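# Lift a plastic card off a box and hold it

## Task

Pick the plastic card up from the top of the box and keep it motionless above the table, held by contacts on two opposite sides, with every part of it raised at least about three finger widths above where it rested on the box. While it is in the air, never press the card between its edges hard enough that a real card would bend; doing so fails the task immediately. When the scene ends, no motor of either hand may still show moving in hand_stopped_by, or the task fails.

## Robot and tools

Robot: two arms, left_arm (on the +y side) and right_arm, each ending in the same five-finger right hand, so hand numbers and axes mean the same thing on both. Left and right are arm names, not image sides.

Frames. Scene frame: origin on the table top midway between the arms, +z up, +x outward over the table. Each hand has a hand point 0.05 m in front of the palm, where index pad and thumb tip meet in a pinch. Its own axes: +z along the straightened fingers (which extend 0.06 to 0.07 m past the point), +y out of the palm, +x across the palm toward the little finger. Across the palm the hand spans 0.08 m on the little-finger side; on the thumb side 0.02 m with the thumb fully in front of the palm, up to 0.09 m otherwise. A wrist bracket on the little-finger side sits 0.03 m beyond the point along +y, 0.11 m out across the palm, and can collide. Tilting the hand shifts the hand point slightly.

execute_actions(actions): a list of actions run in order. Each action has up to 15 rows, one per control step of 1/30 s; if fewer, the last row repeats to fill 15 steps. Every row has 28 numbers in [-1, 1]: first the left arm's dx, dy, dz, rx, ry, rz, then the left hand's little, ring, middle, index, thumb_bend, thumb_turn, force_limit, speed, then the same fourteen for the right arm and right hand. Both arms must always be filled in. dx..rz are an offset from that hand point's measured pose at the start of the action (for a call's first action, the last pose reported), expressed in the hand point's own axes; every row is relative to that same start, not to the previous row. Scale: 1.0 = 0.6 m or 180 degrees; rx, ry, rz form a single rotation vector. Each step the command is clipped to within 100 mm and 16 degrees of the measured pose, so large offsets take several actions. An empty list just returns state and images.

Hand numbers are absolute targets, not offsets. Fingers and thumb_bend: +1 straight/open, -1 fully curled/closed. thumb_turn: +1 beside the palm, -1 in front of it, facing the fingers. A pinch is roughly index -0.22, thumb_bend -0.75, thumb_turn -0.57. force_limit maps -1..+1 to about 0..10 N at the fingertip (0..15 N for both thumb motors) and only stops closing motion. speed maps -1..+1 to near zero..full (full travel 0.6 s); close at -0.9 or slower for a gentle grip, since fast fingers overshoot the limit. A motor only starts when its target changes by 0.01 or more, then locks when it reaches the target or the force limit. To keep a hand as it is, resend the eight numbers of its last executed row; before any, send hand_measured plus hand_force_limit and hand_speed. A whole-hand wrap fits objects 0.035 to 0.08 m across with the thumb turned in first.

move(target, speed, stop_force, blocking): target is one 28-number row as above, offsets from the last reported pose. Each hand point travels straight to its target; paths end together, lasting 0.5 to 10 s. speed is m/s, 0.002 to 0.5 (default 0.25), rotation up to twice that in rad/s. stop_force (N, 13 to 80, one value for both) ends an arm's path when its wrist sensor feels that much extra push against the motion; use it only with slow, non-rotating moves, and omit it when moving away from something pressed. blocking=false returns after 0.5 s while motion continues; then use wait or stop before new commands. wait(seconds, 0 to 10) lets time run with commands held. stop brakes a running move. zoom_image(camera, region [x0,y0,x1,y1], at most 504x504 px) enlarges part of cam_high, cam_left_wrist or cam_right_wrist. show_instructions shows reference images. finished_scene(scene) ends the scene once the goal holds.

Results: per arm, end_effector_position (m) and end_effector_quat_wxyz in the scene frame, plus velocities; Hand target lines show where each controller is heading. hand_measured, hand_stopped_by (moving, target, force, stalled, fault), hand_load_n (positive when pushing fingers open; falling near 0 means the grip was lost), hand_force_limit, hand_speed, each six values in motor order. Wrist force and torque are in the end effector's axes, noisy with offsets up to about 5.5 N, saturating near 100 N. A move line reports done, off_target, moving, held, contact or fault, and limits such as paced or held. pose unreachable means a clearance check altered a command.

Avoid: squeezing the card edge to edge; pushing stiffly into firm surfaces (150 N external force or joint overload causes a 10 s fault stop); arms or hands striking or pressing each other; dropping things or knocking anything off the table; fast impacts; leaving motors stalled or hot (85 °C triggers brakes). Finish with both hands settled and the card still.

Each tool is called after ">>>" as a command line: name --argument value for each argument, lists and objects as JSON in quotes; but a table of rows of numbers goes row by row, as --pt "numbers of a row", without its own name.

## Session

>>> execute_actions --actions '[]'

Scene clock: 0.00 s.
left_arm: end_effector_position=(-0.1234, +1.2973, +0.5833) hand_measured=(+1.000, +1.000, +1.000, +1.000, +1.000, +1.000) hand_load_n=(+0.0, +0.0, +0.0, +0.0, +0.0, +0.0) hand_stopped_by=(target, target, target, target, target, target) hand_force_limit=0.00 hand_speed=-0.80 end_effector_quat_wxyz=(+0.044, +0.632, -0.773, -0.027) end_effector_velocity=(-0.000, -0.000, +0.001) end_effector_angular_velocity=(+0.002, -0.001, +0.000) | right_arm: end_effector_position=(+0.0524, -1.2729, +0.6387) hand_measured=(+1.000, +1.000, +1.000, +1.000, +1.000, +1.000) hand_load_n=(+0.0, +0.0, +0.0, +0.0, +0.0, +0.0) hand_stopped_by=(target, target, target, target, target, target) hand_force_limit=0.00 hand_speed=-0.80 end_effector_quat_wxyz=(+0.022, +0.693, +0.711, -0.113) end_effector_velocity=(+0.000, +0.000, -0.001) end_effector_angular_velocity=(+0.001, +0.000, +0.001)
Joint positions: left_arm=[ 1.352 -1.556  1.478  1.702  1.482 -1.775] | right_arm=[-1.815 -1.68   1.438  1.595  1.648 -1.848]
Joint velocities: left_arm=[ 0.001 -0.001 -0.001  0.    -0.     0.   ] | right_arm=[ 0.001 -0.     0.001  0.     0.    -0.   ]
Joint torques (N m, as the arm reports them, + toward a larger angle): no reading
Motor temperatures (°C, as the motors report them): left_arm=[23 24 23 31 28 26] | right_arm=[23 27 22 28 31 28]
Wrist force (N, on the end effector, along its own x y z axes, offset not removed): no reading
Wrist torque (N m, same axes, about the end effector's origin, offset not removed): no reading
Hand target (left_arm): -0.123, +1.297, +0.583; -0.044, -0.632, +0.773, +0.027
Hand target (right_arm): +0.052, -1.273, +0.639; +0.022, +0.693, +0.711, -0.113

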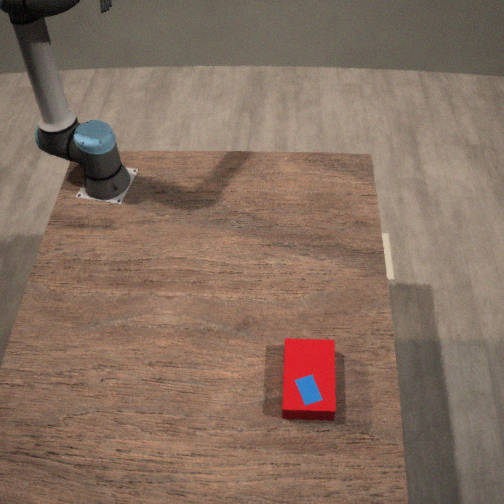

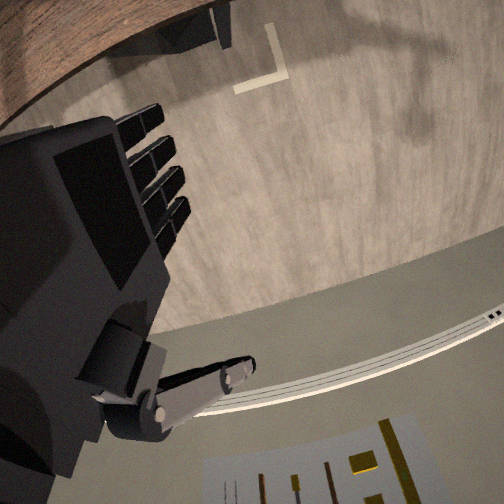

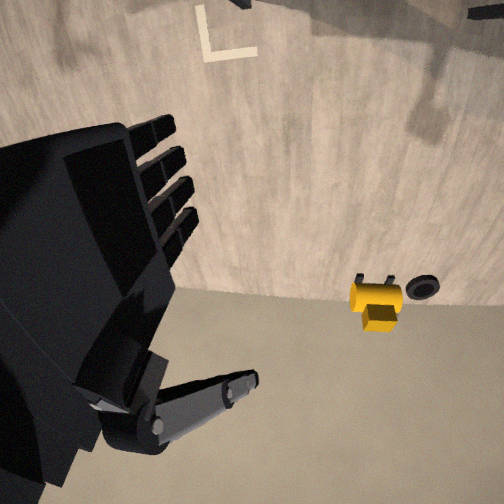

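>>> move --target '[0,0,0,0,0,0,1,1,1,1,1,1,0,-0.8,0.245,0.85,0.01,-0.080,0.016,-0.490,-1,-1,-1,1,1,1,0,0.5]' --speed 0.45

>>> move --target '[0,0,0,0,0,0,1,1,1,1,1,1,0,-0.8,-0.283,0.83,0.32,0,0,0,-1,-1,-1,1,1,1,0,0.5]' --speed 0.45

>>> move --target '[0,0,0,0,0,0,1,1,1,1,1,1,0,-0.8,0,0.6,0.22,0.167,0,0,-1,-1,-1,1,1,1,0,0.5]' --speed 0.3

Scene clock: 37.03 s.
left_arm: end_effector_position=(-0.1234, +1.2973, +0.5833) hand_measured=(+1.000, +1.000, +1.000, +1.000, +1.000, +1.000) hand_load_n=(+0.0, +0.0, +0.0, +0.0, +0.0, +0.0) hand_stopped_by=(target, target, target, target, target, target) hand_force_limit=0.00 hand_speed=-0.80 end_effector_quat_wxyz=(+0.044, +0.632, -0.773, -0.027) end_effector_velocity=(+0.001, +0.000, +0.000) end_effector_angular_velocity=(+0.001, -0.001, -0.001) | right_arm: end_effector_position=(+0.5511, -1.1229, +0.5378) hand_measured=(-1.000, -1.000, -1.000, +1.000, +1.000, +1.000) hand_load_n=(+0.0, +0.0, +0.0, +0.0, +0.0, +0.0) hand_stopped_by=(target, target, target, target, target, target) hand_force_limit=0.00 hand_speed=0.50 end_effector_quat_wxyz=(-0.002, -0.001, +1.000, +0.001) end_effector_velocity=(+0.001, -0.001, +0.000) end_effector_angular_velocity=(+0.000, +0.001, +0.004)
Joint positions: left_arm=[ 1.352 -1.556  1.478  1.702  1.482 -1.775] | right_arm=[-0.853 -1.193  1.098  1.669  1.572 -2.424]
Joint velocities: left_arm=[-0.001  0.    -0.001 -0.     0.    -0.   ] | right_arm=[ 0.001  0.004 -0.006  0.002  0.001 -0.003]
Joint torques (N m, as the arm reports them, + toward a larger angle): left_arm=[  5.19 -39.97 -37.43   5.12  -1.09   0.79] | right_arm=[ 13.64 -71.2  -51.6    6.06  -2.63  -2.97]
Motor temperatures (°C, as the motors report them): left_arm=[23 24 23 31 28 26] | right_arm=[23 27 22 28 31 28]
Wrist force (N, on the end effector, along its own x y z axes, offset not removed): left_arm=[1.6 -2.4 2.5] | right_arm=[-0.7 -4.0 3.3]
Wrist torque (N m, same axes, about the end effector's origin, offset not removed): left_arm=[-0.34 -0.56 0.12] | right_arm=[-1.01 0.24 -0.30]
Hand target (left_arm): -0.123, +1.297, +0.583; -0.044, -0.632, +0.773, +0.027
Hand target (right_arm): +0.551, -1.123, +0.538; -0.002, -0.001, +1.000, +0.001
Off the commanded pose (left_arm): 0.000 m, 0 deg.
Off the commanded pose (right_arm): 0.001 m, 0 deg.
move: done

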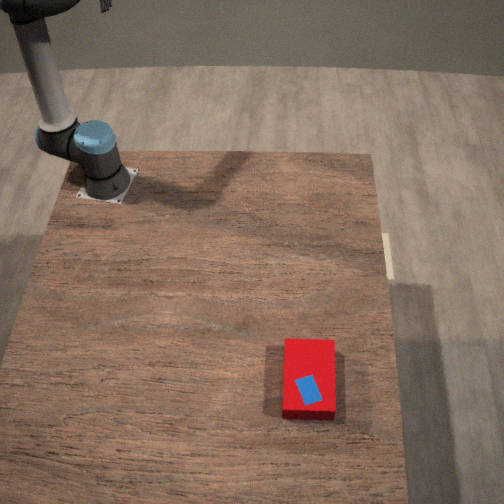

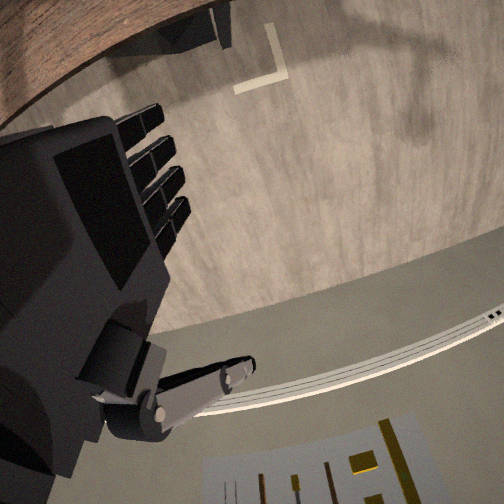

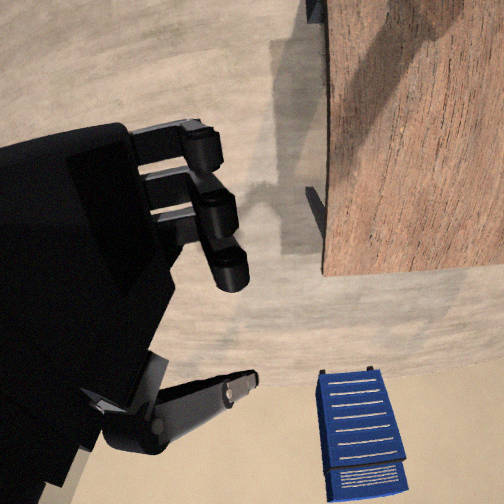

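Scene clock: 38.93 s.
left_arm: end_effector_position=(-0.1234, +1.2973, +0.5833) hand_measured=(+1.000, +1.000, +1.000, +1.000, +1.000, +1.000) hand_load_n=(+0.0, +0.0, +0.0, +0.0, +0.0, +0.0) hand_stopped_by=(target, target, target, target, target, target) hand_force_limit=0.00 hand_speed=-0.80 end_effector_quat_wxyz=(+0.044, +0.632, -0.773, -0.027) end_effector_velocity=(+0.000, +0.000, -0.000) end_effector_angular_velocity=(-0.001, +0.001, -0.000) | right_arm: end_effector_position=(+0.7193, -0.6248, +0.3455) hand_measured=(-1.000, -1.000, -1.000, +1.000, +1.000, +1.000) hand_load_n=(+0.0, +0.0, +0.0, +0.0, +0.0, +0.0) hand_stopped_by=(target, target, target, target, target, target) hand_force_limit=0.00 hand_speed=0.50 end_effector_quat_wxyz=(-0.002, -0.001, +1.000, +0.000) end_effector_velocity=(+0.000, +0.001, -0.000) end_effector_angular_velocity=(-0.000, +0.002, -0.001)
Joint positions: left_arm=[ 1.352 -1.556  1.478  1.702  1.482 -1.775] | right_arm=[-0.094 -1.079  1.269  1.384  1.571 -1.665]
Joint velocities: left_arm=[-0.     0.001 -0.     0.    -0.     0.   ] | right_arm=[ 0.001  0.002 -0.002  0.002  0.001  0.003]
Joint torques (N m, as the arm reports them, + toward a larger angle): left_arm=[  3.3  -40.   -34.82   4.78  -0.89   0.92] | right_arm=[ 17.04 -76.18 -52.15   5.73   2.66   3.53]
Motor temperatures (°C, as the motors report them): left_arm=[23 24 23 31 28 26] | right_arm=[23 27 22 28 31 28]
Wrist force (N, on the end effector, along its own x y z axes, offset not removed): left_arm=[0.6 -2.8 3.2] | right_arm=[0.4 -5.5 -0.7]
Wrist torque (N m, same axes, about the end effector's origin, offset not removed): left_arm=[-0.41 -0.26 0.01] | right_arm=[-0.91 0.09 -0.36]
Hand target (left_arm): -0.123, +1.297, +0.583; -0.044, -0.632, +0.773, +0.027
Hand target (right_arm): +0.719, -0.625, +0.345; -0.002, -0.001, +1.000, +0.000
Off the commanded pose (left_arm): 0.000 m, 0 deg.
Off the commanded pose (right_arm): 0.001 m, 0 deg.
move: done

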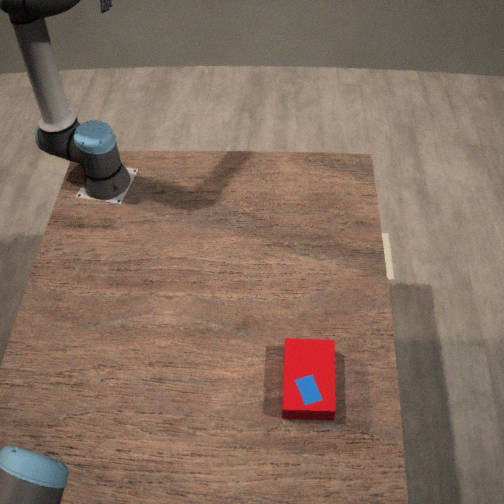

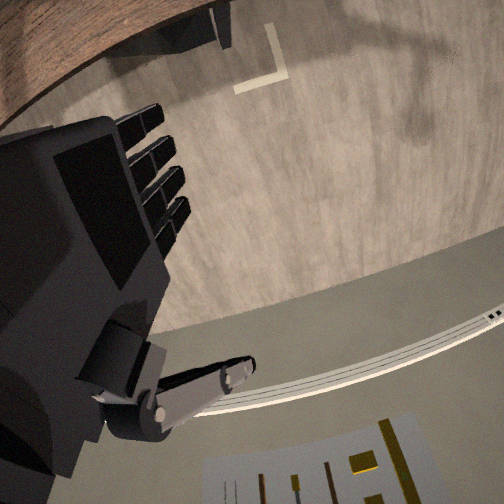

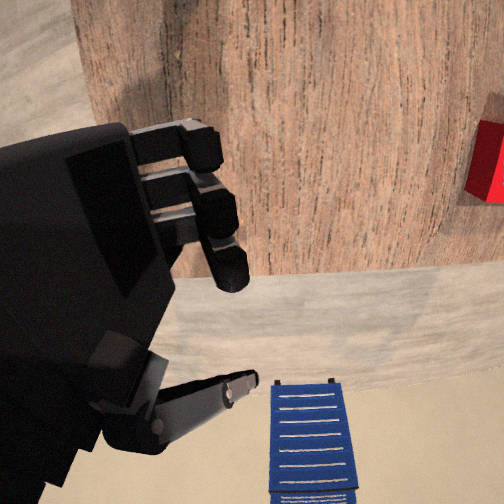

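Scene clock: 40.80 s.
left_arm: end_effector_position=(-0.1234, +1.2973, +0.5833) hand_measured=(+1.000, +1.000, +1.000, +1.000, +1.000, +1.000) hand_load_n=(+0.0, +0.0, +0.0, +0.0, +0.0, +0.0) hand_stopped_by=(target, target, target, target, target, target) hand_force_limit=0.00 hand_speed=-0.80 end_effector_quat_wxyz=(+0.044, +0.632, -0.773, -0.027) end_effector_velocity=(-0.001, -0.000, -0.000) end_effector_angular_velocity=(-0.001, +0.001, +0.001) | right_arm: end_effector_position=(+0.7182, -0.2651, +0.2136) hand_measured=(-1.000, -1.000, -1.000, +1.000, +1.000, +1.000) hand_load_n=(+0.0, +0.0, +0.0, +0.0, +0.0, +0.0) hand_stopped_by=(target, target, target, target, target, target) hand_force_limit=0.00 hand_speed=0.50 end_effector_quat_wxyz=(-0.001, -0.001, +0.966, -0.259) end_effector_velocity=(+0.000, +0.002, -0.000) end_effector_angular_velocity=(-0.003, +0.002, -0.001)
Joint positions: left_arm=[ 1.352 -1.556  1.478  1.702  1.482 -1.775] | right_arm=[ 0.502 -0.629  0.802  1.672  2.024 -1.007]
Joint velocities: left_arm=[ 0.001 -0.     0.001 -0.    -0.    -0.   ] | right_arm=[ 0.002  0.006 -0.009  0.008  0.     0.003]
Joint torques (N m, as the arm reports them, + toward a larger angle): left_arm=[  4.48 -41.44 -36.8    4.38  -1.23   0.91] | right_arm=[  14.6  -110.65  -52.09    6.86    3.61    3.47]
Motor temperatures (°C, as the motors report them): left_arm=[23 24 23 31 28 26] | right_arm=[23 27 22 28 31 28]
Wrist force (N, on the end effector, along its own x y z axes, offset not removed): left_arm=[2.7 -2.2 -0.3] | right_arm=[3.0 3.6 -1.8]
Wrist torque (N m, same axes, about the end effector's origin, offset not removed): left_arm=[-0.04 -0.38 0.35] | right_arm=[0.53 -0.31 -0.02]
Hand target (left_arm): -0.123, +1.297, +0.583; -0.044, -0.632, +0.773, +0.027
Hand target (right_arm): +0.718, -0.265, +0.214; -0.002, -0.001, +0.966, -0.259
Off the commanded pose (left_arm): 0.000 m, 0 deg.
Off the commanded pose (right_arm): 0.000 m, 0 deg.
move: done

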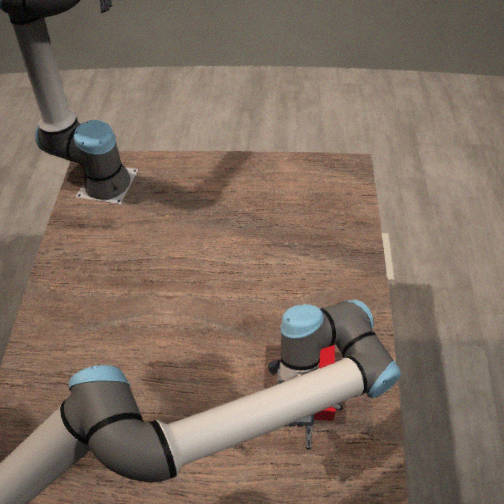

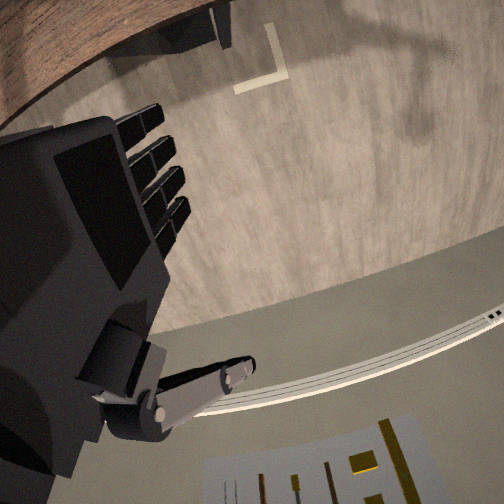

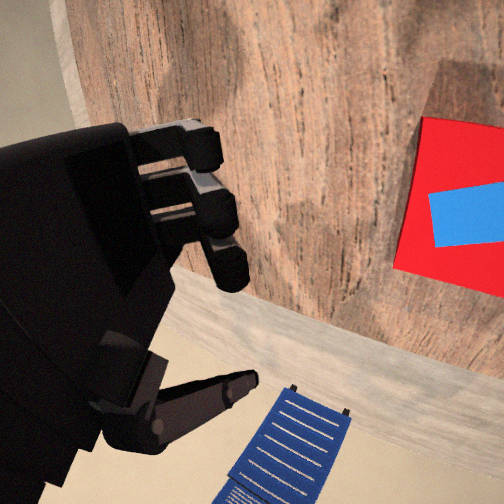

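>>> move --target '[0,0,0,0,0,0,1,1,1,1,1,1,0,-0.8,-0.12,0.225,-0.083,-0.306,0,0,1,-1,-1,-1,1,1,0,0.5]' --speed 0.3

>>> zoom_image --camera "cam_high" --region '[250,310,400,460]'

Scene clock: 55.63 s.
left_arm: end_effector_position=(-0.1234, +1.2973, +0.5833) hand_measured=(+1.000, +1.000, +1.000, +1.000, +1.000, +1.000) hand_load_n=(+0.0, +0.0, +0.0, +0.0, +0.0, +0.0) hand_stopped_by=(target, target, target, target, target, target) hand_force_limit=0.00 hand_speed=-0.80 end_effector_quat_wxyz=(+0.044, +0.632, -0.773, -0.027) end_effector_velocity=(-0.000, -0.001, -0.000) end_effector_angular_velocity=(-0.001, +0.001, +0.000) | right_arm: end_effector_position=(+0.7898, -0.1233, +0.1889) hand_measured=(+1.000, -1.000, -1.000, -1.000, +1.000, +1.000) hand_load_n=(+0.0, +0.0, +0.0, +0.0, +0.0, +0.0) hand_stopped_by=(target, target, target, target, target, target) hand_force_limit=0.00 hand_speed=0.50 end_effector_quat_wxyz=(-0.002, -0.000, +0.976, +0.216) end_effector_velocity=(+0.000, +0.003, -0.000) end_effector_angular_velocity=(+0.010, -0.002, -0.000)
Joint positions: left_arm=[ 1.352 -1.556  1.478  1.702  1.482 -1.775] | right_arm=[ 0.366 -0.623  0.822  1.21   1.164 -1.171]
Joint velocities: left_arm=[ 0.    -0.001  0.002  0.    -0.001  0.   ] | right_arm=[ 0.001  0.001  0.001 -0.008 -0.008  0.003]
Joint torques (N m, as the arm reports them, + toward a larger angle): left_arm=[  3.86 -40.81 -36.44   4.46  -1.08   0.79] | right_arm=[  -8.38 -111.24  -32.91    0.97   -3.85    3.37]
Motor temperatures (°C, as the motors report them): left_arm=[23 24 23 31 28 26] | right_arm=[23 27 22 28 31 28]
Wrist force (N, on the end effector, along its own x y z axes, offset not removed): left_arm=[3.5 -1.8 1.1] | right_arm=[3.0 -8.3 -4.6]
Wrist torque (N m, same axes, about the end effector's origin, offset not removed): left_arm=[-0.09 -0.75 0.28] | right_arm=[-0.94 -0.24 -0.08]
Hand target (left_arm): -0.123, +1.297, +0.583; -0.044, -0.632, +0.773, +0.027
Hand target (right_arm): +0.790, -0.123, +0.189; -0.002, -0.000, +0.976, +0.217
Off the commanded pose (left_arm): 0.000 m, 0 deg.
Off the commanded pose (right_arm): 0.000 m, 0 deg.
move: done

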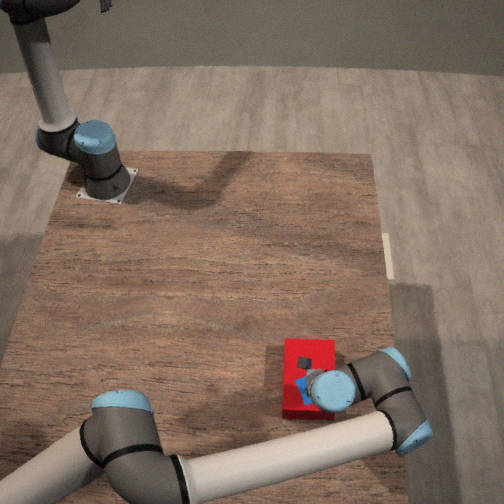

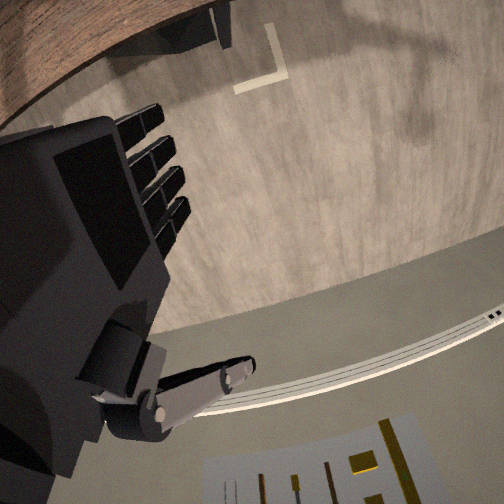

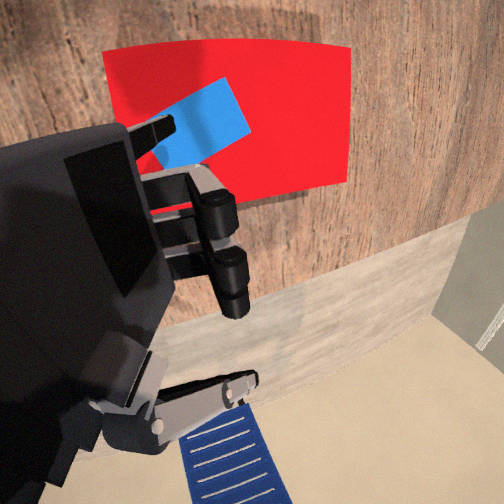

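Region (250, 310, 400, 460) of cam_high's 504x504 image, scaled by 3.360, with more detail than that image has.

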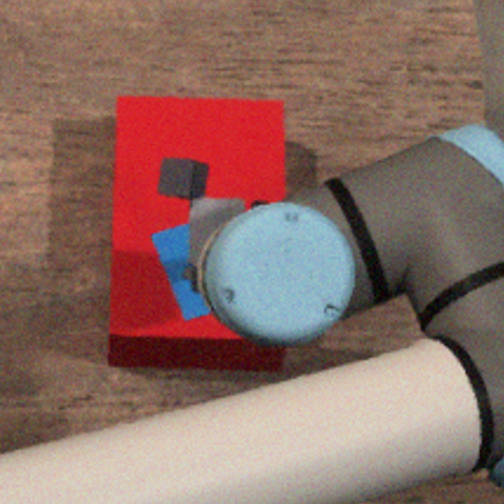

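>>> move --target '[0,0,0,0,0,0,1,1,1,1,1,1,0,-0.8,0,-0.01,0.036,0,0,0,1,-1,-1,-1,1,1,0,0.5]' --speed 0.05

Scene clock: 60.90 s.
left_arm: end_effector_position=(-0.1234, +1.2973, +0.5833) hand_measured=(+1.000, +1.000, +1.000, +1.000, +1.000, +1.000) hand_load_n=(+0.0, +0.0, +0.0, +0.0, +0.0, +0.0) hand_stopped_by=(target, target, target, target, target, target) hand_force_limit=0.00 hand_speed=-0.80 end_effector_quat_wxyz=(+0.044, +0.632, -0.773, -0.027) end_effector_velocity=(+0.000, -0.000, +0.000) end_effector_angular_velocity=(+0.000, -0.000, -0.001) | right_arm: end_effector_position=(+0.7898, -0.1196, +0.1669) hand_measured=(+1.000, -1.000, -1.000, -1.000, +1.000, +1.000) hand_load_n=(+0.0, +0.0, +0.0, +0.0, +0.0, +0.0) hand_stopped_by=(target, target, target, target, target, target) hand_force_limit=0.00 hand_speed=0.50 end_effector_quat_wxyz=(-0.002, -0.000, +0.976, +0.216) end_effector_velocity=(-0.001, +0.000, -0.002) end_effector_angular_velocity=(-0.003, +0.000, +0.001)
Joint positions: left_arm=[ 1.352 -1.556  1.478  1.702  1.482 -1.775] | right_arm=[ 0.37  -0.609  0.834  1.182  1.165 -1.167]
Joint velocities: left_arm=[-0.001 -0.    -0.     0.    -0.    -0.   ] | right_arm=[ 0.001  0.001  0.002 -0.001  0.002 -0.001]
Joint torques (N m, as the arm reports them, + toward a larger angle): left_arm=[  4.41 -39.28 -36.61   4.31  -0.87   0.7 ] | right_arm=[  12.62 -111.59  -31.55    0.21    2.21    3.53]
Motor temperatures (°C, as the motors report them): left_arm=[23 24 23 31 28 26] | right_arm=[23 27 22 28 31 28]
Wrist force (N, on the end effector, along its own x y z axes, offset not removed): left_arm=[3.3 -5.0 4.4] | right_arm=[-1.0 -1.8 1.5]
Wrist torque (N m, same axes, about the end effector's origin, offset not removed): left_arm=[-0.93 -0.72 0.20] | right_arm=[-0.51 0.14 -0.50]
Hand target (left_arm): -0.123, +1.297, +0.583; -0.044, -0.632, +0.773, +0.027
Hand target (right_arm): +0.790, -0.120, +0.167; -0.002, -0.000, +0.976, +0.216
Off the commanded pose (left_arm): 0.000 m, 0 deg.
Off the commanded pose (right_arm): 0.000 m, 0 deg.
move: done

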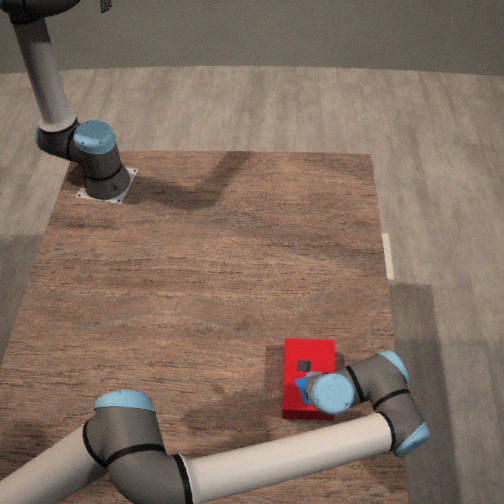

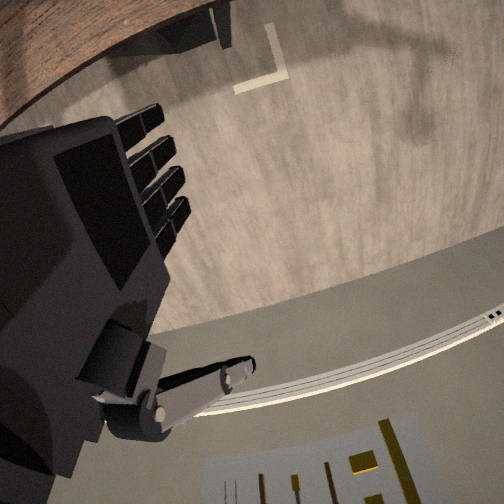

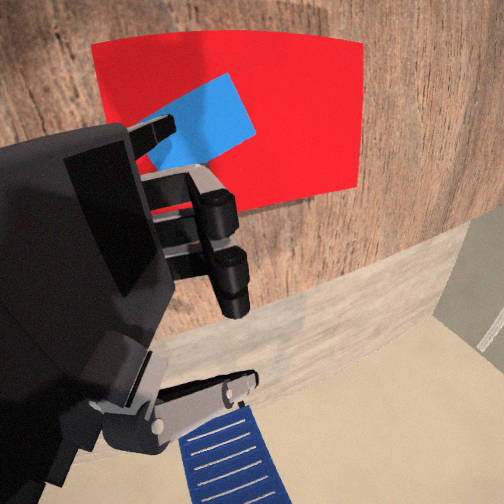

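>>> move --target '[0,0,0,0,0,0,1,1,1,1,1,1,0,-0.8,0,0.0265,0.0217,0,0,0,1,-1,-1,-1,1,1,0,0.5]' --speed 0.05

>>> move --target '[0,0,0,0,0,0,1,1,1,1,1,1,0,-0.8,0,-0.021,0.0453,0,0,0,1,-1,-1,-1,1,1,0,0.5]' --speed 0.01 --stop_force 13

Scene clock: 73.57 s.
left_arm: end_effector_position=(-0.1234, +1.2973, +0.5833) hand_measured=(+1.000, +1.000, +1.000, +1.000, +1.000, +1.000) hand_load_n=(+0.0, +0.0, +0.0, +0.0, +0.0, +0.0) hand_stopped_by=(target, target, target, target, target, target) hand_force_limit=0.00 hand_speed=-0.80 end_effector_quat_wxyz=(+0.044, +0.632, -0.773, -0.027) end_effector_velocity=(-0.001, -0.001, -0.000) end_effector_angular_velocity=(-0.001, +0.001, +0.001) | right_arm: end_effector_position=(+0.7897, -0.0999, +0.1619) hand_measured=(+1.000, -1.000, -1.000, -1.000, +1.000, +1.000) hand_load_n=(+0.0, +0.0, +0.0, +0.0, +0.0, +0.0) hand_stopped_by=(target, target, target, target, target, target) hand_force_limit=0.00 hand_speed=0.50 end_effector_quat_wxyz=(-0.002, -0.000, +0.976, +0.216) end_effector_velocity=(+0.001, +0.002, +0.000) end_effector_angular_velocity=(+0.001, -0.002, +0.000)
Joint positions: left_arm=[ 1.352 -1.556  1.478  1.702  1.482 -1.775] | right_arm=[ 0.389 -0.584  0.794  1.189  1.168 -1.146]
Joint velocities: left_arm=[ 0.001 -0.     0.001  0.    -0.    -0.   ] | right_arm=[ 0.002  0.003 -0.006  0.001  0.     0.001]
Joint torques (N m, as the arm reports them, + toward a larger angle): left_arm=[  2.88 -40.72 -36.5    4.81  -0.98   1.08] | right_arm=[  10.33 -113.15  -51.9     5.57    1.92    3.67]
Motor temperatures (°C, as the motors report them): left_arm=[23 24 23 31 28 26] | right_arm=[23 27 22 28 31 28]
Wrist force (N, on the end effector, along its own x y z axes, offset not removed): left_arm=[3.1 -3.8 3.8] | right_arm=[2.2 -5.8 -1.6]
Wrist torque (N m, same axes, about the end effector's origin, offset not removed): left_arm=[-0.71 -0.66 0.26] | right_arm=[-1.04 -0.40 -0.30]
Hand target (left_arm): -0.123, +1.297, +0.583; -0.044, -0.632, +0.773, +0.027
Hand target (right_arm): +0.790, -0.100, +0.162; -0.002, -0.000, +0.976, +0.216
Off the commanded pose (left_arm): 0.000 m, 0 deg.
Off the commanded pose (right_arm): 0.000 m, 0 deg.
move: done

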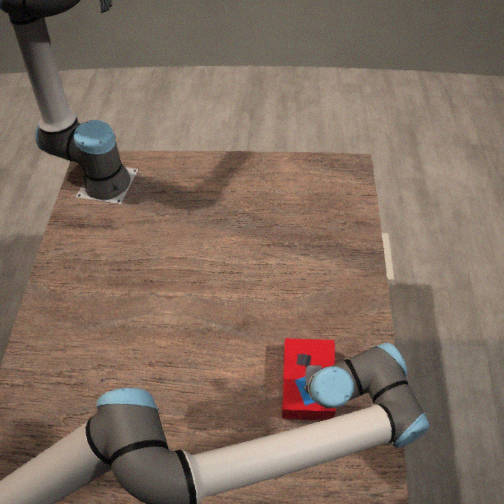

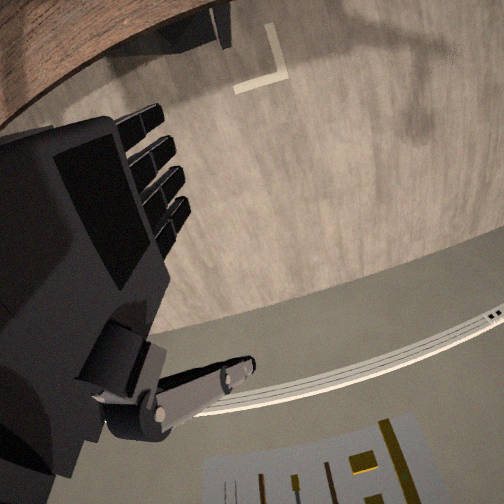

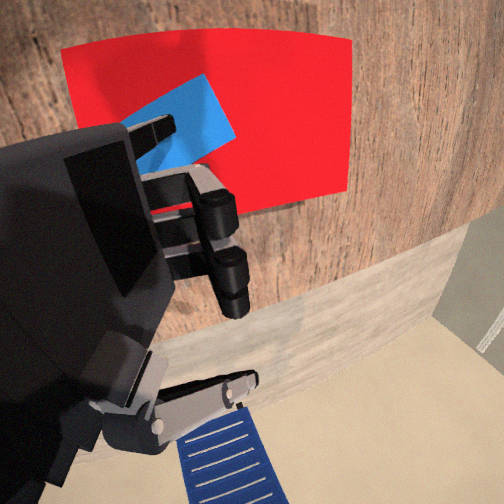

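Scene clock: 75.30 s.
left_arm: end_effector_position=(-0.1234, +1.2973, +0.5833) hand_measured=(+1.000, +1.000, +1.000, +1.000, +1.000, +1.000) hand_load_n=(+0.0, +0.0, +0.0, +0.0, +0.0, +0.0) hand_stopped_by=(target, target, target, target, target, target) hand_force_limit=0.00 hand_speed=-0.80 end_effector_quat_wxyz=(+0.044, +0.632, -0.773, -0.027) end_effector_velocity=(+0.000, -0.000, +0.001) end_effector_angular_velocity=(+0.001, -0.001, -0.001) | right_arm: end_effector_position=(+0.7896, -0.0999, +0.1481) hand_measured=(+1.000, -1.000, -1.000, -1.000, +1.000, +1.000) hand_load_n=(-6.5, +0.0, +0.0, +0.0, +0.0, +0.0) hand_stopped_by=(target, target, target, target, target, target) hand_force_limit=0.00 hand_speed=0.50 end_effector_quat_wxyz=(-0.002, -0.000, +0.976, +0.216) end_effector_velocity=(+0.001, -0.001, +0.002) end_effector_angular_velocity=(-0.001, +0.000, -0.001)
Joint positions: left_arm=[ 1.352 -1.556  1.478  1.702  1.482 -1.775] | right_arm=[ 0.389 -0.577  0.806  1.171  1.168 -1.146]
Joint velocities: left_arm=[-0.001 -0.001 -0.001  0.     0.    -0.   ] | right_arm=[-0.001 -0.    -0.002  0.003  0.001  0.   ]
Joint torques (N m, as the arm reports them, + toward a larger angle): left_arm=[  5.06 -38.51 -35.62   4.13  -1.55   0.37] | right_arm=[  -0.08 -112.8   -41.84    3.68    0.75    0.42]
Motor temperatures (°C, as the motors report them): left_arm=[23 24 23 31 28 26] | right_arm=[23 27 22 28 31 28]
Wrist force (N, on the end effector, along its own x y z axes, offset not removed): left_arm=[4.2 -3.5 2.0] | right_arm=[3.4 3.2 -15.6]
Wrist torque (N m, same axes, about the end effector's origin, offset not removed): left_arm=[-0.54 -0.67 0.24] | right_arm=[-0.21 0.23 0.31]
Hand target (left_arm): -0.123, +1.297, +0.583; -0.044, -0.632, +0.773, +0.027
Hand target (right_arm): +0.790, -0.100, +0.149; -0.002, -0.000, +0.976, +0.216
Off the commanded pose (left_arm): 0.000 m, 0 deg.
Off the commanded pose (right_arm): 0.016 m, 0 deg.
move: contact (right_arm)

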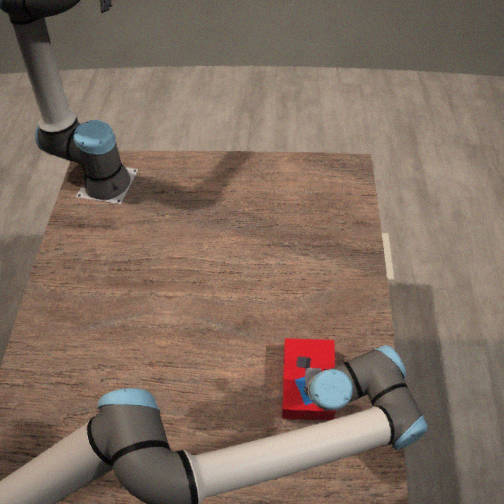

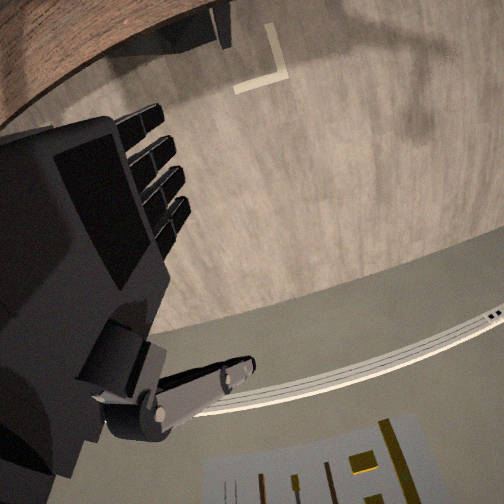

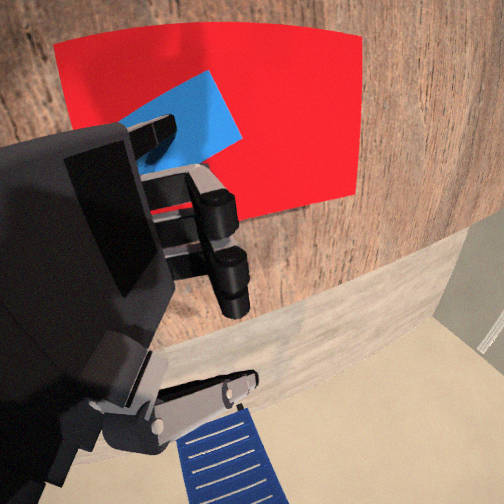

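>>> move --target '[0,0,0,0,0,0,1,1,1,1,1,1,0,-0.8,0,-0.0903,-0.0430,0,0,0,1,-1,-1,-1,1,1,0,0.5]' --speed 0.04

>>> zoom_image --camera "cam_right_wrist" --region '[40,0,290,200]'

Scene clock: 87.43 s.
left_arm: end_effector_position=(-0.1234, +1.2973, +0.5833) hand_measured=(+1.000, +1.000, +1.000, +1.000, +1.000, +1.000) hand_load_n=(+0.0, +0.0, +0.0, +0.0, +0.0, +0.0) hand_stopped_by=(target, target, target, target, target, target) hand_force_limit=0.00 hand_speed=-0.80 end_effector_quat_wxyz=(+0.044, +0.632, -0.773, -0.027) end_effector_velocity=(+0.001, +0.000, -0.000) end_effector_angular_velocity=(-0.001, +0.000, -0.001) | right_arm: end_effector_position=(+0.7898, -0.1597, +0.1486) hand_measured=(+1.000, -1.000, -1.000, -1.000, +1.000, +1.000) hand_load_n=(-5.5, +0.0, +0.0, +0.0, +0.0, +0.0) hand_stopped_by=(target, target, target, target, target, target) hand_force_limit=0.00 hand_speed=0.50 end_effector_quat_wxyz=(-0.002, -0.000, +0.976, +0.216) end_effector_velocity=(-0.001, -0.002, -0.001) end_effector_angular_velocity=(-0.000, -0.000, +0.001)
Joint positions: left_arm=[ 1.352 -1.556  1.478  1.702  1.482 -1.775] | right_arm=[ 0.329 -0.64   0.93   1.135  1.158 -1.21 ]
Joint velocities: left_arm=[-0.001  0.001  0.    -0.    -0.     0.   ] | right_arm=[-0.001 -0.002  0.005 -0.002  0.    -0.002]
Joint torques (N m, as the arm reports them, + toward a larger angle): left_arm=[  4.64 -39.88 -36.02   4.25  -1.47   0.58] | right_arm=[  -7.88 -115.4   -27.09    0.57   -1.76   -3.18]
Motor temperatures (°C, as the motors report them): left_arm=[23 24 23 31 28 26] | right_arm=[23 27 22 28 31 28]
Wrist force (N, on the end effector, along its own x y z axes, offset not removed): left_arm=[4.3 -2.7 0.4] | right_arm=[-0.6 7.3 -7.1]
Wrist torque (N m, same axes, about the end effector's origin, offset not removed): left_arm=[-0.29 -0.65 0.34] | right_arm=[0.40 0.38 0.24]
Hand target (left_arm): -0.123, +1.297, +0.583; -0.044, -0.632, +0.773, +0.027
Hand target (right_arm): +0.790, -0.160, +0.149; -0.002, -0.000, +0.976, +0.216
Off the commanded pose (left_arm): 0.000 m, 0 deg.
Off the commanded pose (right_arm): 0.000 m, 0 deg.
move: done

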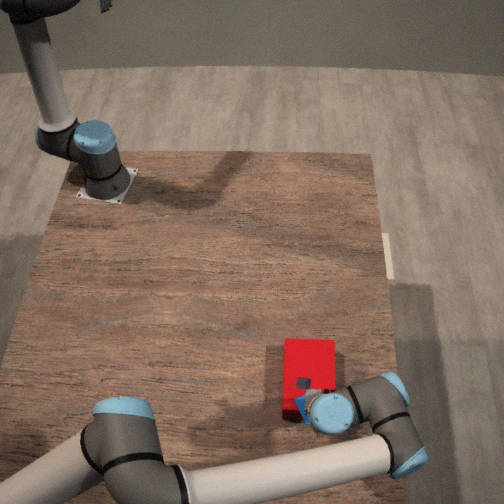

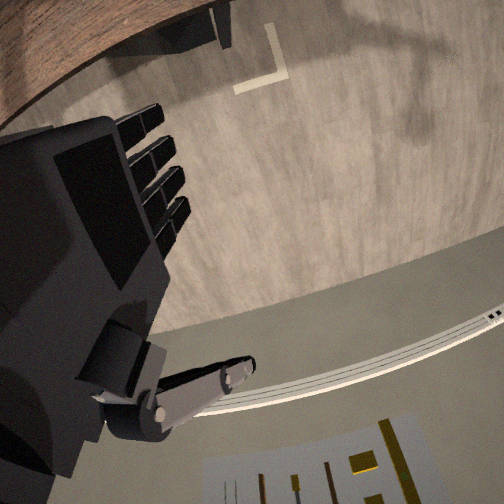

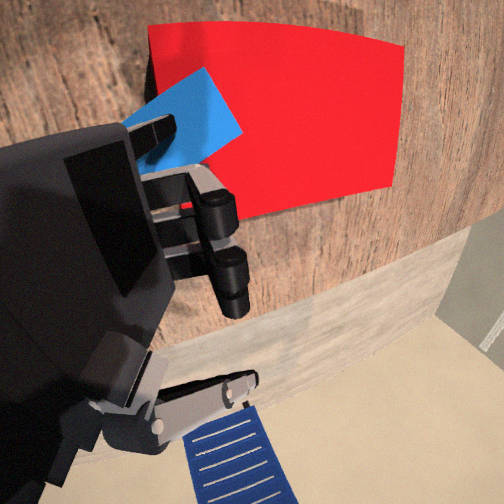

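Region (40, 0, 290, 200) of cam_right_wrist's 504x504 image, scaled by 2.016, with more detail than that image has; it fills the top 403 rows of this view, and the rest is white.

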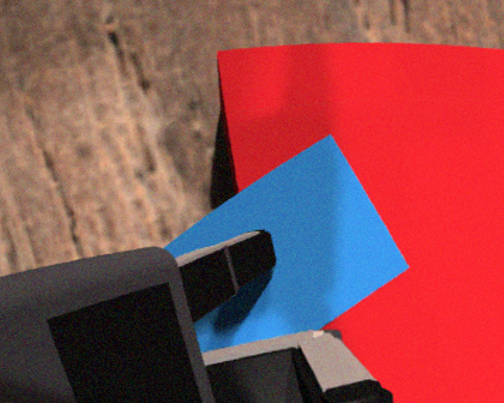

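>>> move --target '[0,0,0,0,0,0,1,1,1,1,1,1,0,-0.8,0,0.0106,0.0049,0,0,0,1,-1,-1,-1,1,1,0,0.5]' --speed 0.02

>>> move --target '[0,0,0,0,0,0,1,1,1,1,1,1,0,-0.8,0,0.021,-0.045,0,0,0,1,-1,-1,-1,1,1,0,0.5]' --speed 0.05

>>> move --target '[0,0,0,0,0,0,1,1,1,1,1,1,0,-0.8,0.1,-0.185,-0.086,0.1385,0,0,1,1,1,0.1,-0.75,-0.57,0,0.5]' --speed 0.2

Scene clock: 103.43 s.
left_arm: end_effector_position=(-0.1234, +1.2973, +0.5833) hand_measured=(+1.000, +1.000, +1.000, +1.000, +1.000, +1.000) hand_load_n=(+0.0, +0.0, +0.0, +0.0, +0.0, +0.0) hand_stopped_by=(target, target, target, target, target, target) hand_force_limit=0.00 hand_speed=-0.80 end_effector_quat_wxyz=(+0.044, +0.632, -0.773, -0.027) end_effector_velocity=(+0.000, -0.000, +0.000) end_effector_angular_velocity=(+0.000, -0.001, -0.001) | right_arm: end_effector_position=(+0.7898, -0.1528, +0.1486) hand_measured=(+1.000, -1.000, -1.000, -1.000, +1.000, +1.000) hand_load_n=(-2.5, +0.0, +0.0, +0.0, +0.0, +0.0) hand_stopped_by=(target, target, target, target, target, target) hand_force_limit=0.00 hand_speed=0.50 end_effector_quat_wxyz=(-0.002, -0.000, +0.976, +0.216) end_effector_velocity=(+0.000, +0.001, +0.000) end_effector_angular_velocity=(+0.000, +0.002, -0.001)
Joint positions: left_arm=[ 1.352 -1.556  1.478  1.702  1.482 -1.775] | right_arm=[ 0.336 -0.633  0.917  1.138  1.159 -1.203]
Joint velocities: left_arm=[-0.001 -0.001  0.    -0.     0.    -0.   ] | right_arm=[ 0.001  0.002 -0.003  0.002 -0.001  0.002]
Joint torques (N m, as the arm reports them, + toward a larger angle): left_arm=[  4.45 -40.53 -36.08   4.7   -0.82   1.01] | right_arm=[ 16.31 -98.47 -45.87   4.81   2.55   3.38]
Motor temperatures (°C, as the motors report them): left_arm=[23 24 23 31 28 26] | right_arm=[23 27 22 28 31 28]
Wrist force (N, on the end effector, along its own x y z axes, offset not removed): left_arm=[0.8 -2.3 4.0] | right_arm=[1.2 -2.2 -11.4]
Wrist torque (N m, same axes, about the end effector's origin, offset not removed): left_arm=[-0.46 -0.39 0.12] | right_arm=[-0.22 0.64 -0.13]
Hand target (left_arm): -0.123, +1.297, +0.583; -0.044, -0.632, +0.773, +0.027
Hand target (right_arm): +0.790, -0.153, +0.149; -0.002, -0.000, +0.976, +0.216
Off the commanded pose (left_arm): 0.000 m, 0 deg.
Off the commanded pose (right_arm): 0.000 m, 0 deg.
move: done

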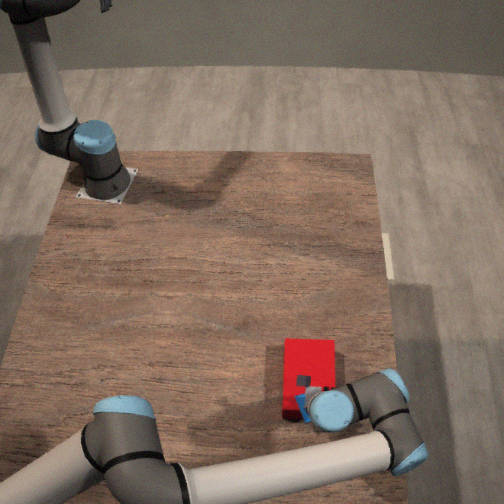

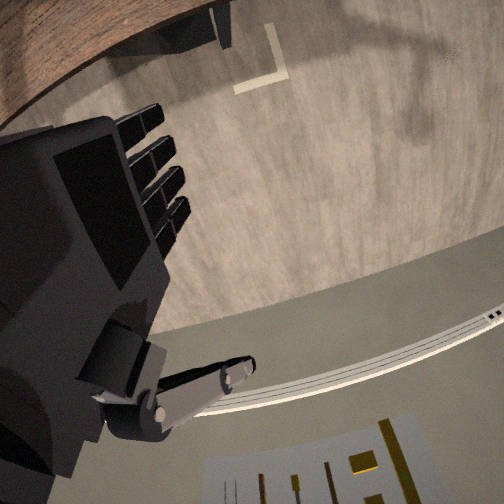

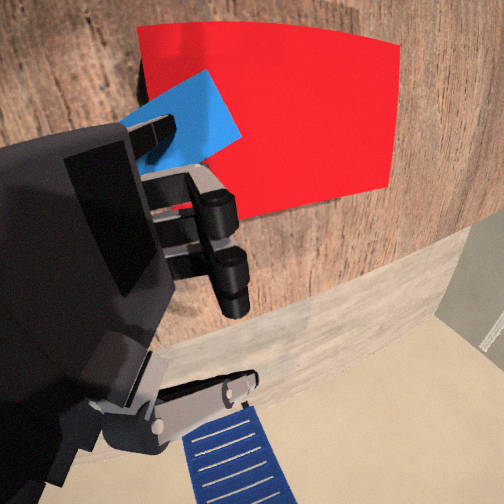

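Scene clock: 104.40 s.
left_arm: end_effector_position=(-0.1234, +1.2973, +0.5833) hand_measured=(+1.000, +1.000, +1.000, +1.000, +1.000, +1.000) hand_load_n=(+0.0, +0.0, +0.0, +0.0, +0.0, +0.0) hand_stopped_by=(target, target, target, target, target, target) hand_force_limit=0.00 hand_speed=-0.80 end_effector_quat_wxyz=(+0.044, +0.632, -0.773, -0.027) end_effector_velocity=(-0.000, -0.000, +0.001) end_effector_angular_velocity=(+0.001, -0.000, +0.000) | right_arm: end_effector_position=(+0.7898, -0.1528, +0.1783) hand_measured=(+1.000, -1.000, -1.000, -1.000, +1.000, +1.000) hand_load_n=(+0.0, +0.0, +0.0, +0.0, +0.0, +0.0) hand_stopped_by=(target, target, target, target, target, target) hand_force_limit=0.00 hand_speed=0.50 end_effector_quat_wxyz=(-0.002, -0.000, +0.976, +0.216) end_effector_velocity=(+0.000, -0.001, +0.001) end_effector_angular_velocity=(-0.002, +0.000, -0.000)
Joint positions: left_arm=[ 1.352 -1.556  1.478  1.702  1.482 -1.775] | right_arm=[ 0.336 -0.649  0.893  1.178  1.159 -1.203]
Joint velocities: left_arm=[ 0.    -0.    -0.001  0.    -0.    -0.   ] | right_arm=[-0.001 -0.001 -0.     0.002  0.002 -0.001]
Joint torques (N m, as the arm reports them, + toward a larger angle): left_arm=[  2.45 -38.86 -37.66   4.67  -1.32   0.83] | right_arm=[  -4.88 -129.71  -50.8     6.25   -3.55    1.68]
Motor temperatures (°C, as the motors report them): left_arm=[23 24 23 31 28 26] | right_arm=[23 27 22 28 31 28]
Wrist force (N, on the end effector, along its own x y z axes, offset not removed): left_arm=[4.4 -6.3 1.0] | right_arm=[6.2 -9.8 -1.5]
Wrist torque (N m, same axes, about the end effector's origin, offset not removed): left_arm=[-0.69 -0.71 0.17] | right_arm=[-1.59 -0.87 -0.14]
Hand target (left_arm): -0.123, +1.297, +0.583; -0.044, -0.632, +0.773, +0.027
Hand target (right_arm): +0.790, -0.153, +0.178; -0.002, -0.000, +0.976, +0.216
Off the commanded pose (left_arm): 0.000 m, 0 deg.
Off the commanded pose (right_arm): 0.000 m, 0 deg.
move: done

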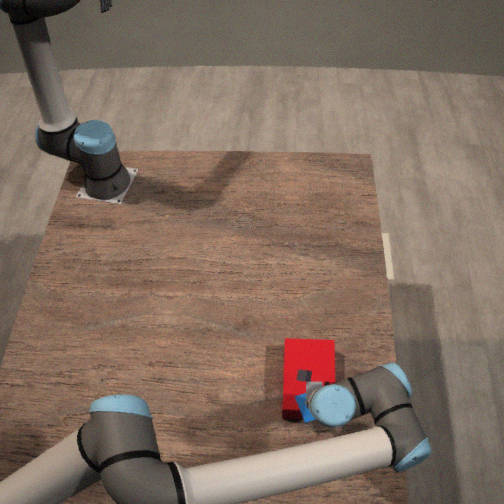

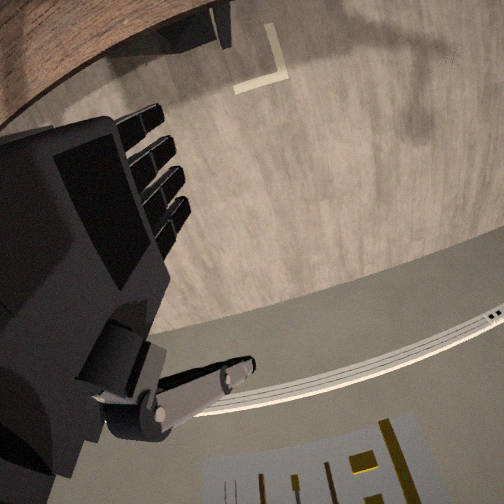

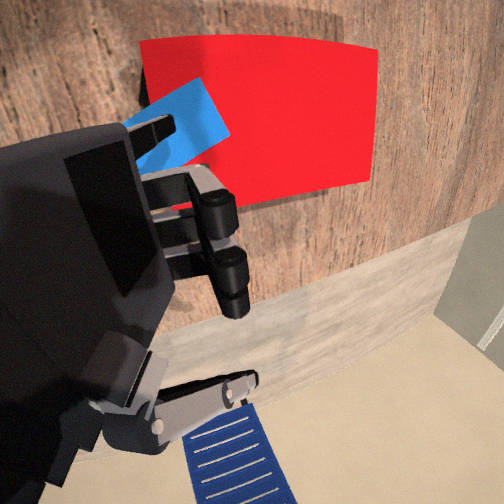

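Scene clock: 106.00 s.
left_arm: end_effector_position=(-0.1234, +1.2973, +0.5833) hand_measured=(+1.000, +1.000, +1.000, +1.000, +1.000, +1.000) hand_load_n=(+0.0, +0.0, +0.0, +0.0, +0.0, +0.0) hand_stopped_by=(target, target, target, target, target, target) hand_force_limit=0.00 hand_speed=-0.80 end_effector_quat_wxyz=(+0.044, +0.632, -0.773, -0.027) end_effector_velocity=(+0.001, +0.000, +0.000) end_effector_angular_velocity=(+0.000, -0.001, -0.001) | right_arm: end_effector_position=(+0.7301, -0.2752, +0.1783) hand_measured=(+1.000, +1.000, +1.000, +0.100, -0.750, -0.570) hand_load_n=(+0.0, +0.0, +0.0, +0.0, +0.0, +0.0) hand_stopped_by=(target, target, target, target, target, target) hand_force_limit=0.00 hand_speed=0.50 end_effector_quat_wxyz=(-0.002, -0.001, +1.000, +0.001) end_effector_velocity=(+0.001, -0.004, +0.000) end_effector_angular_velocity=(-0.004, -0.000, -0.003)
Joint positions: left_arm=[ 1.352 -1.556  1.478  1.702  1.482 -1.775] | right_arm=[ 0.342 -0.778  1.072  1.28   1.568 -1.229]
Joint velocities: left_arm=[-0.001  0.    -0.001 -0.     0.001 -0.   ] | right_arm=[-0.003 -0.001  0.002  0.     0.004 -0.   ]
Joint torques (N m, as the arm reports them, + toward a larger angle): left_arm=[  4.85 -41.04 -35.7    4.14  -1.05   0.12] | right_arm=[  12.1  -118.72  -30.99    6.05    2.64    3.36]
Motor temperatures (°C, as the motors report them): left_arm=[23 24 23 31 28 26] | right_arm=[23 27 22 28 31 28]
Wrist force (N, on the end effector, along its own x y z axes, offset not removed): left_arm=[5.2 -4.7 3.6] | right_arm=[0.1 -5.3 6.0]
Wrist torque (N m, same axes, about the end effector's origin, offset not removed): left_arm=[-0.96 -1.15 0.46] | right_arm=[-1.04 -0.37 -0.39]
Hand target (left_arm): -0.123, +1.297, +0.583; -0.044, -0.632, +0.773, +0.027
Hand target (right_arm): +0.730, -0.275, +0.178; -0.002, -0.001, +1.000, +0.000
Off the commanded pose (left_arm): 0.000 m, 0 deg.
Off the commanded pose (right_arm): 0.000 m, 0 deg.
move: done

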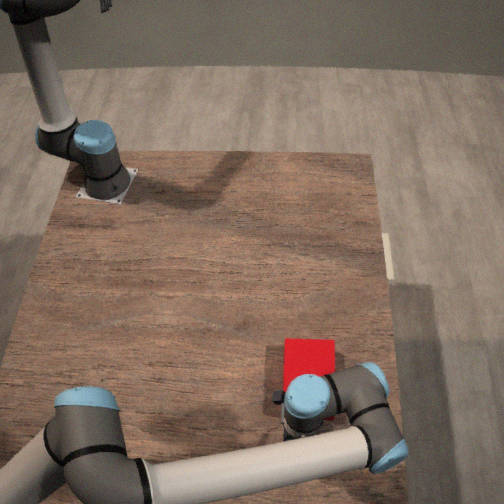

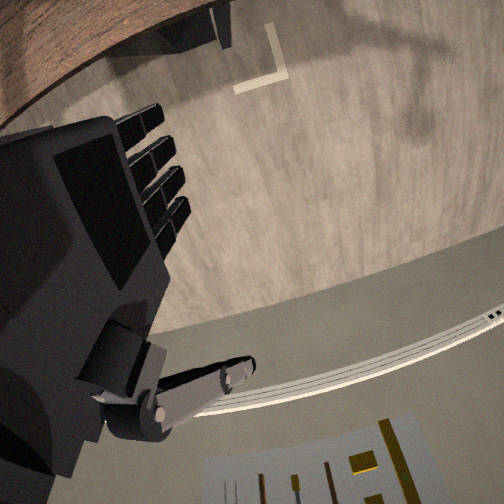

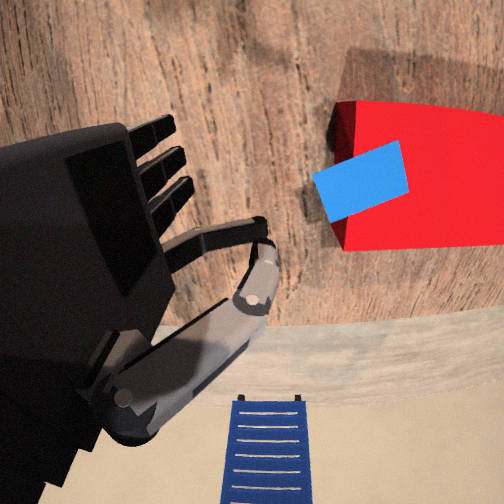

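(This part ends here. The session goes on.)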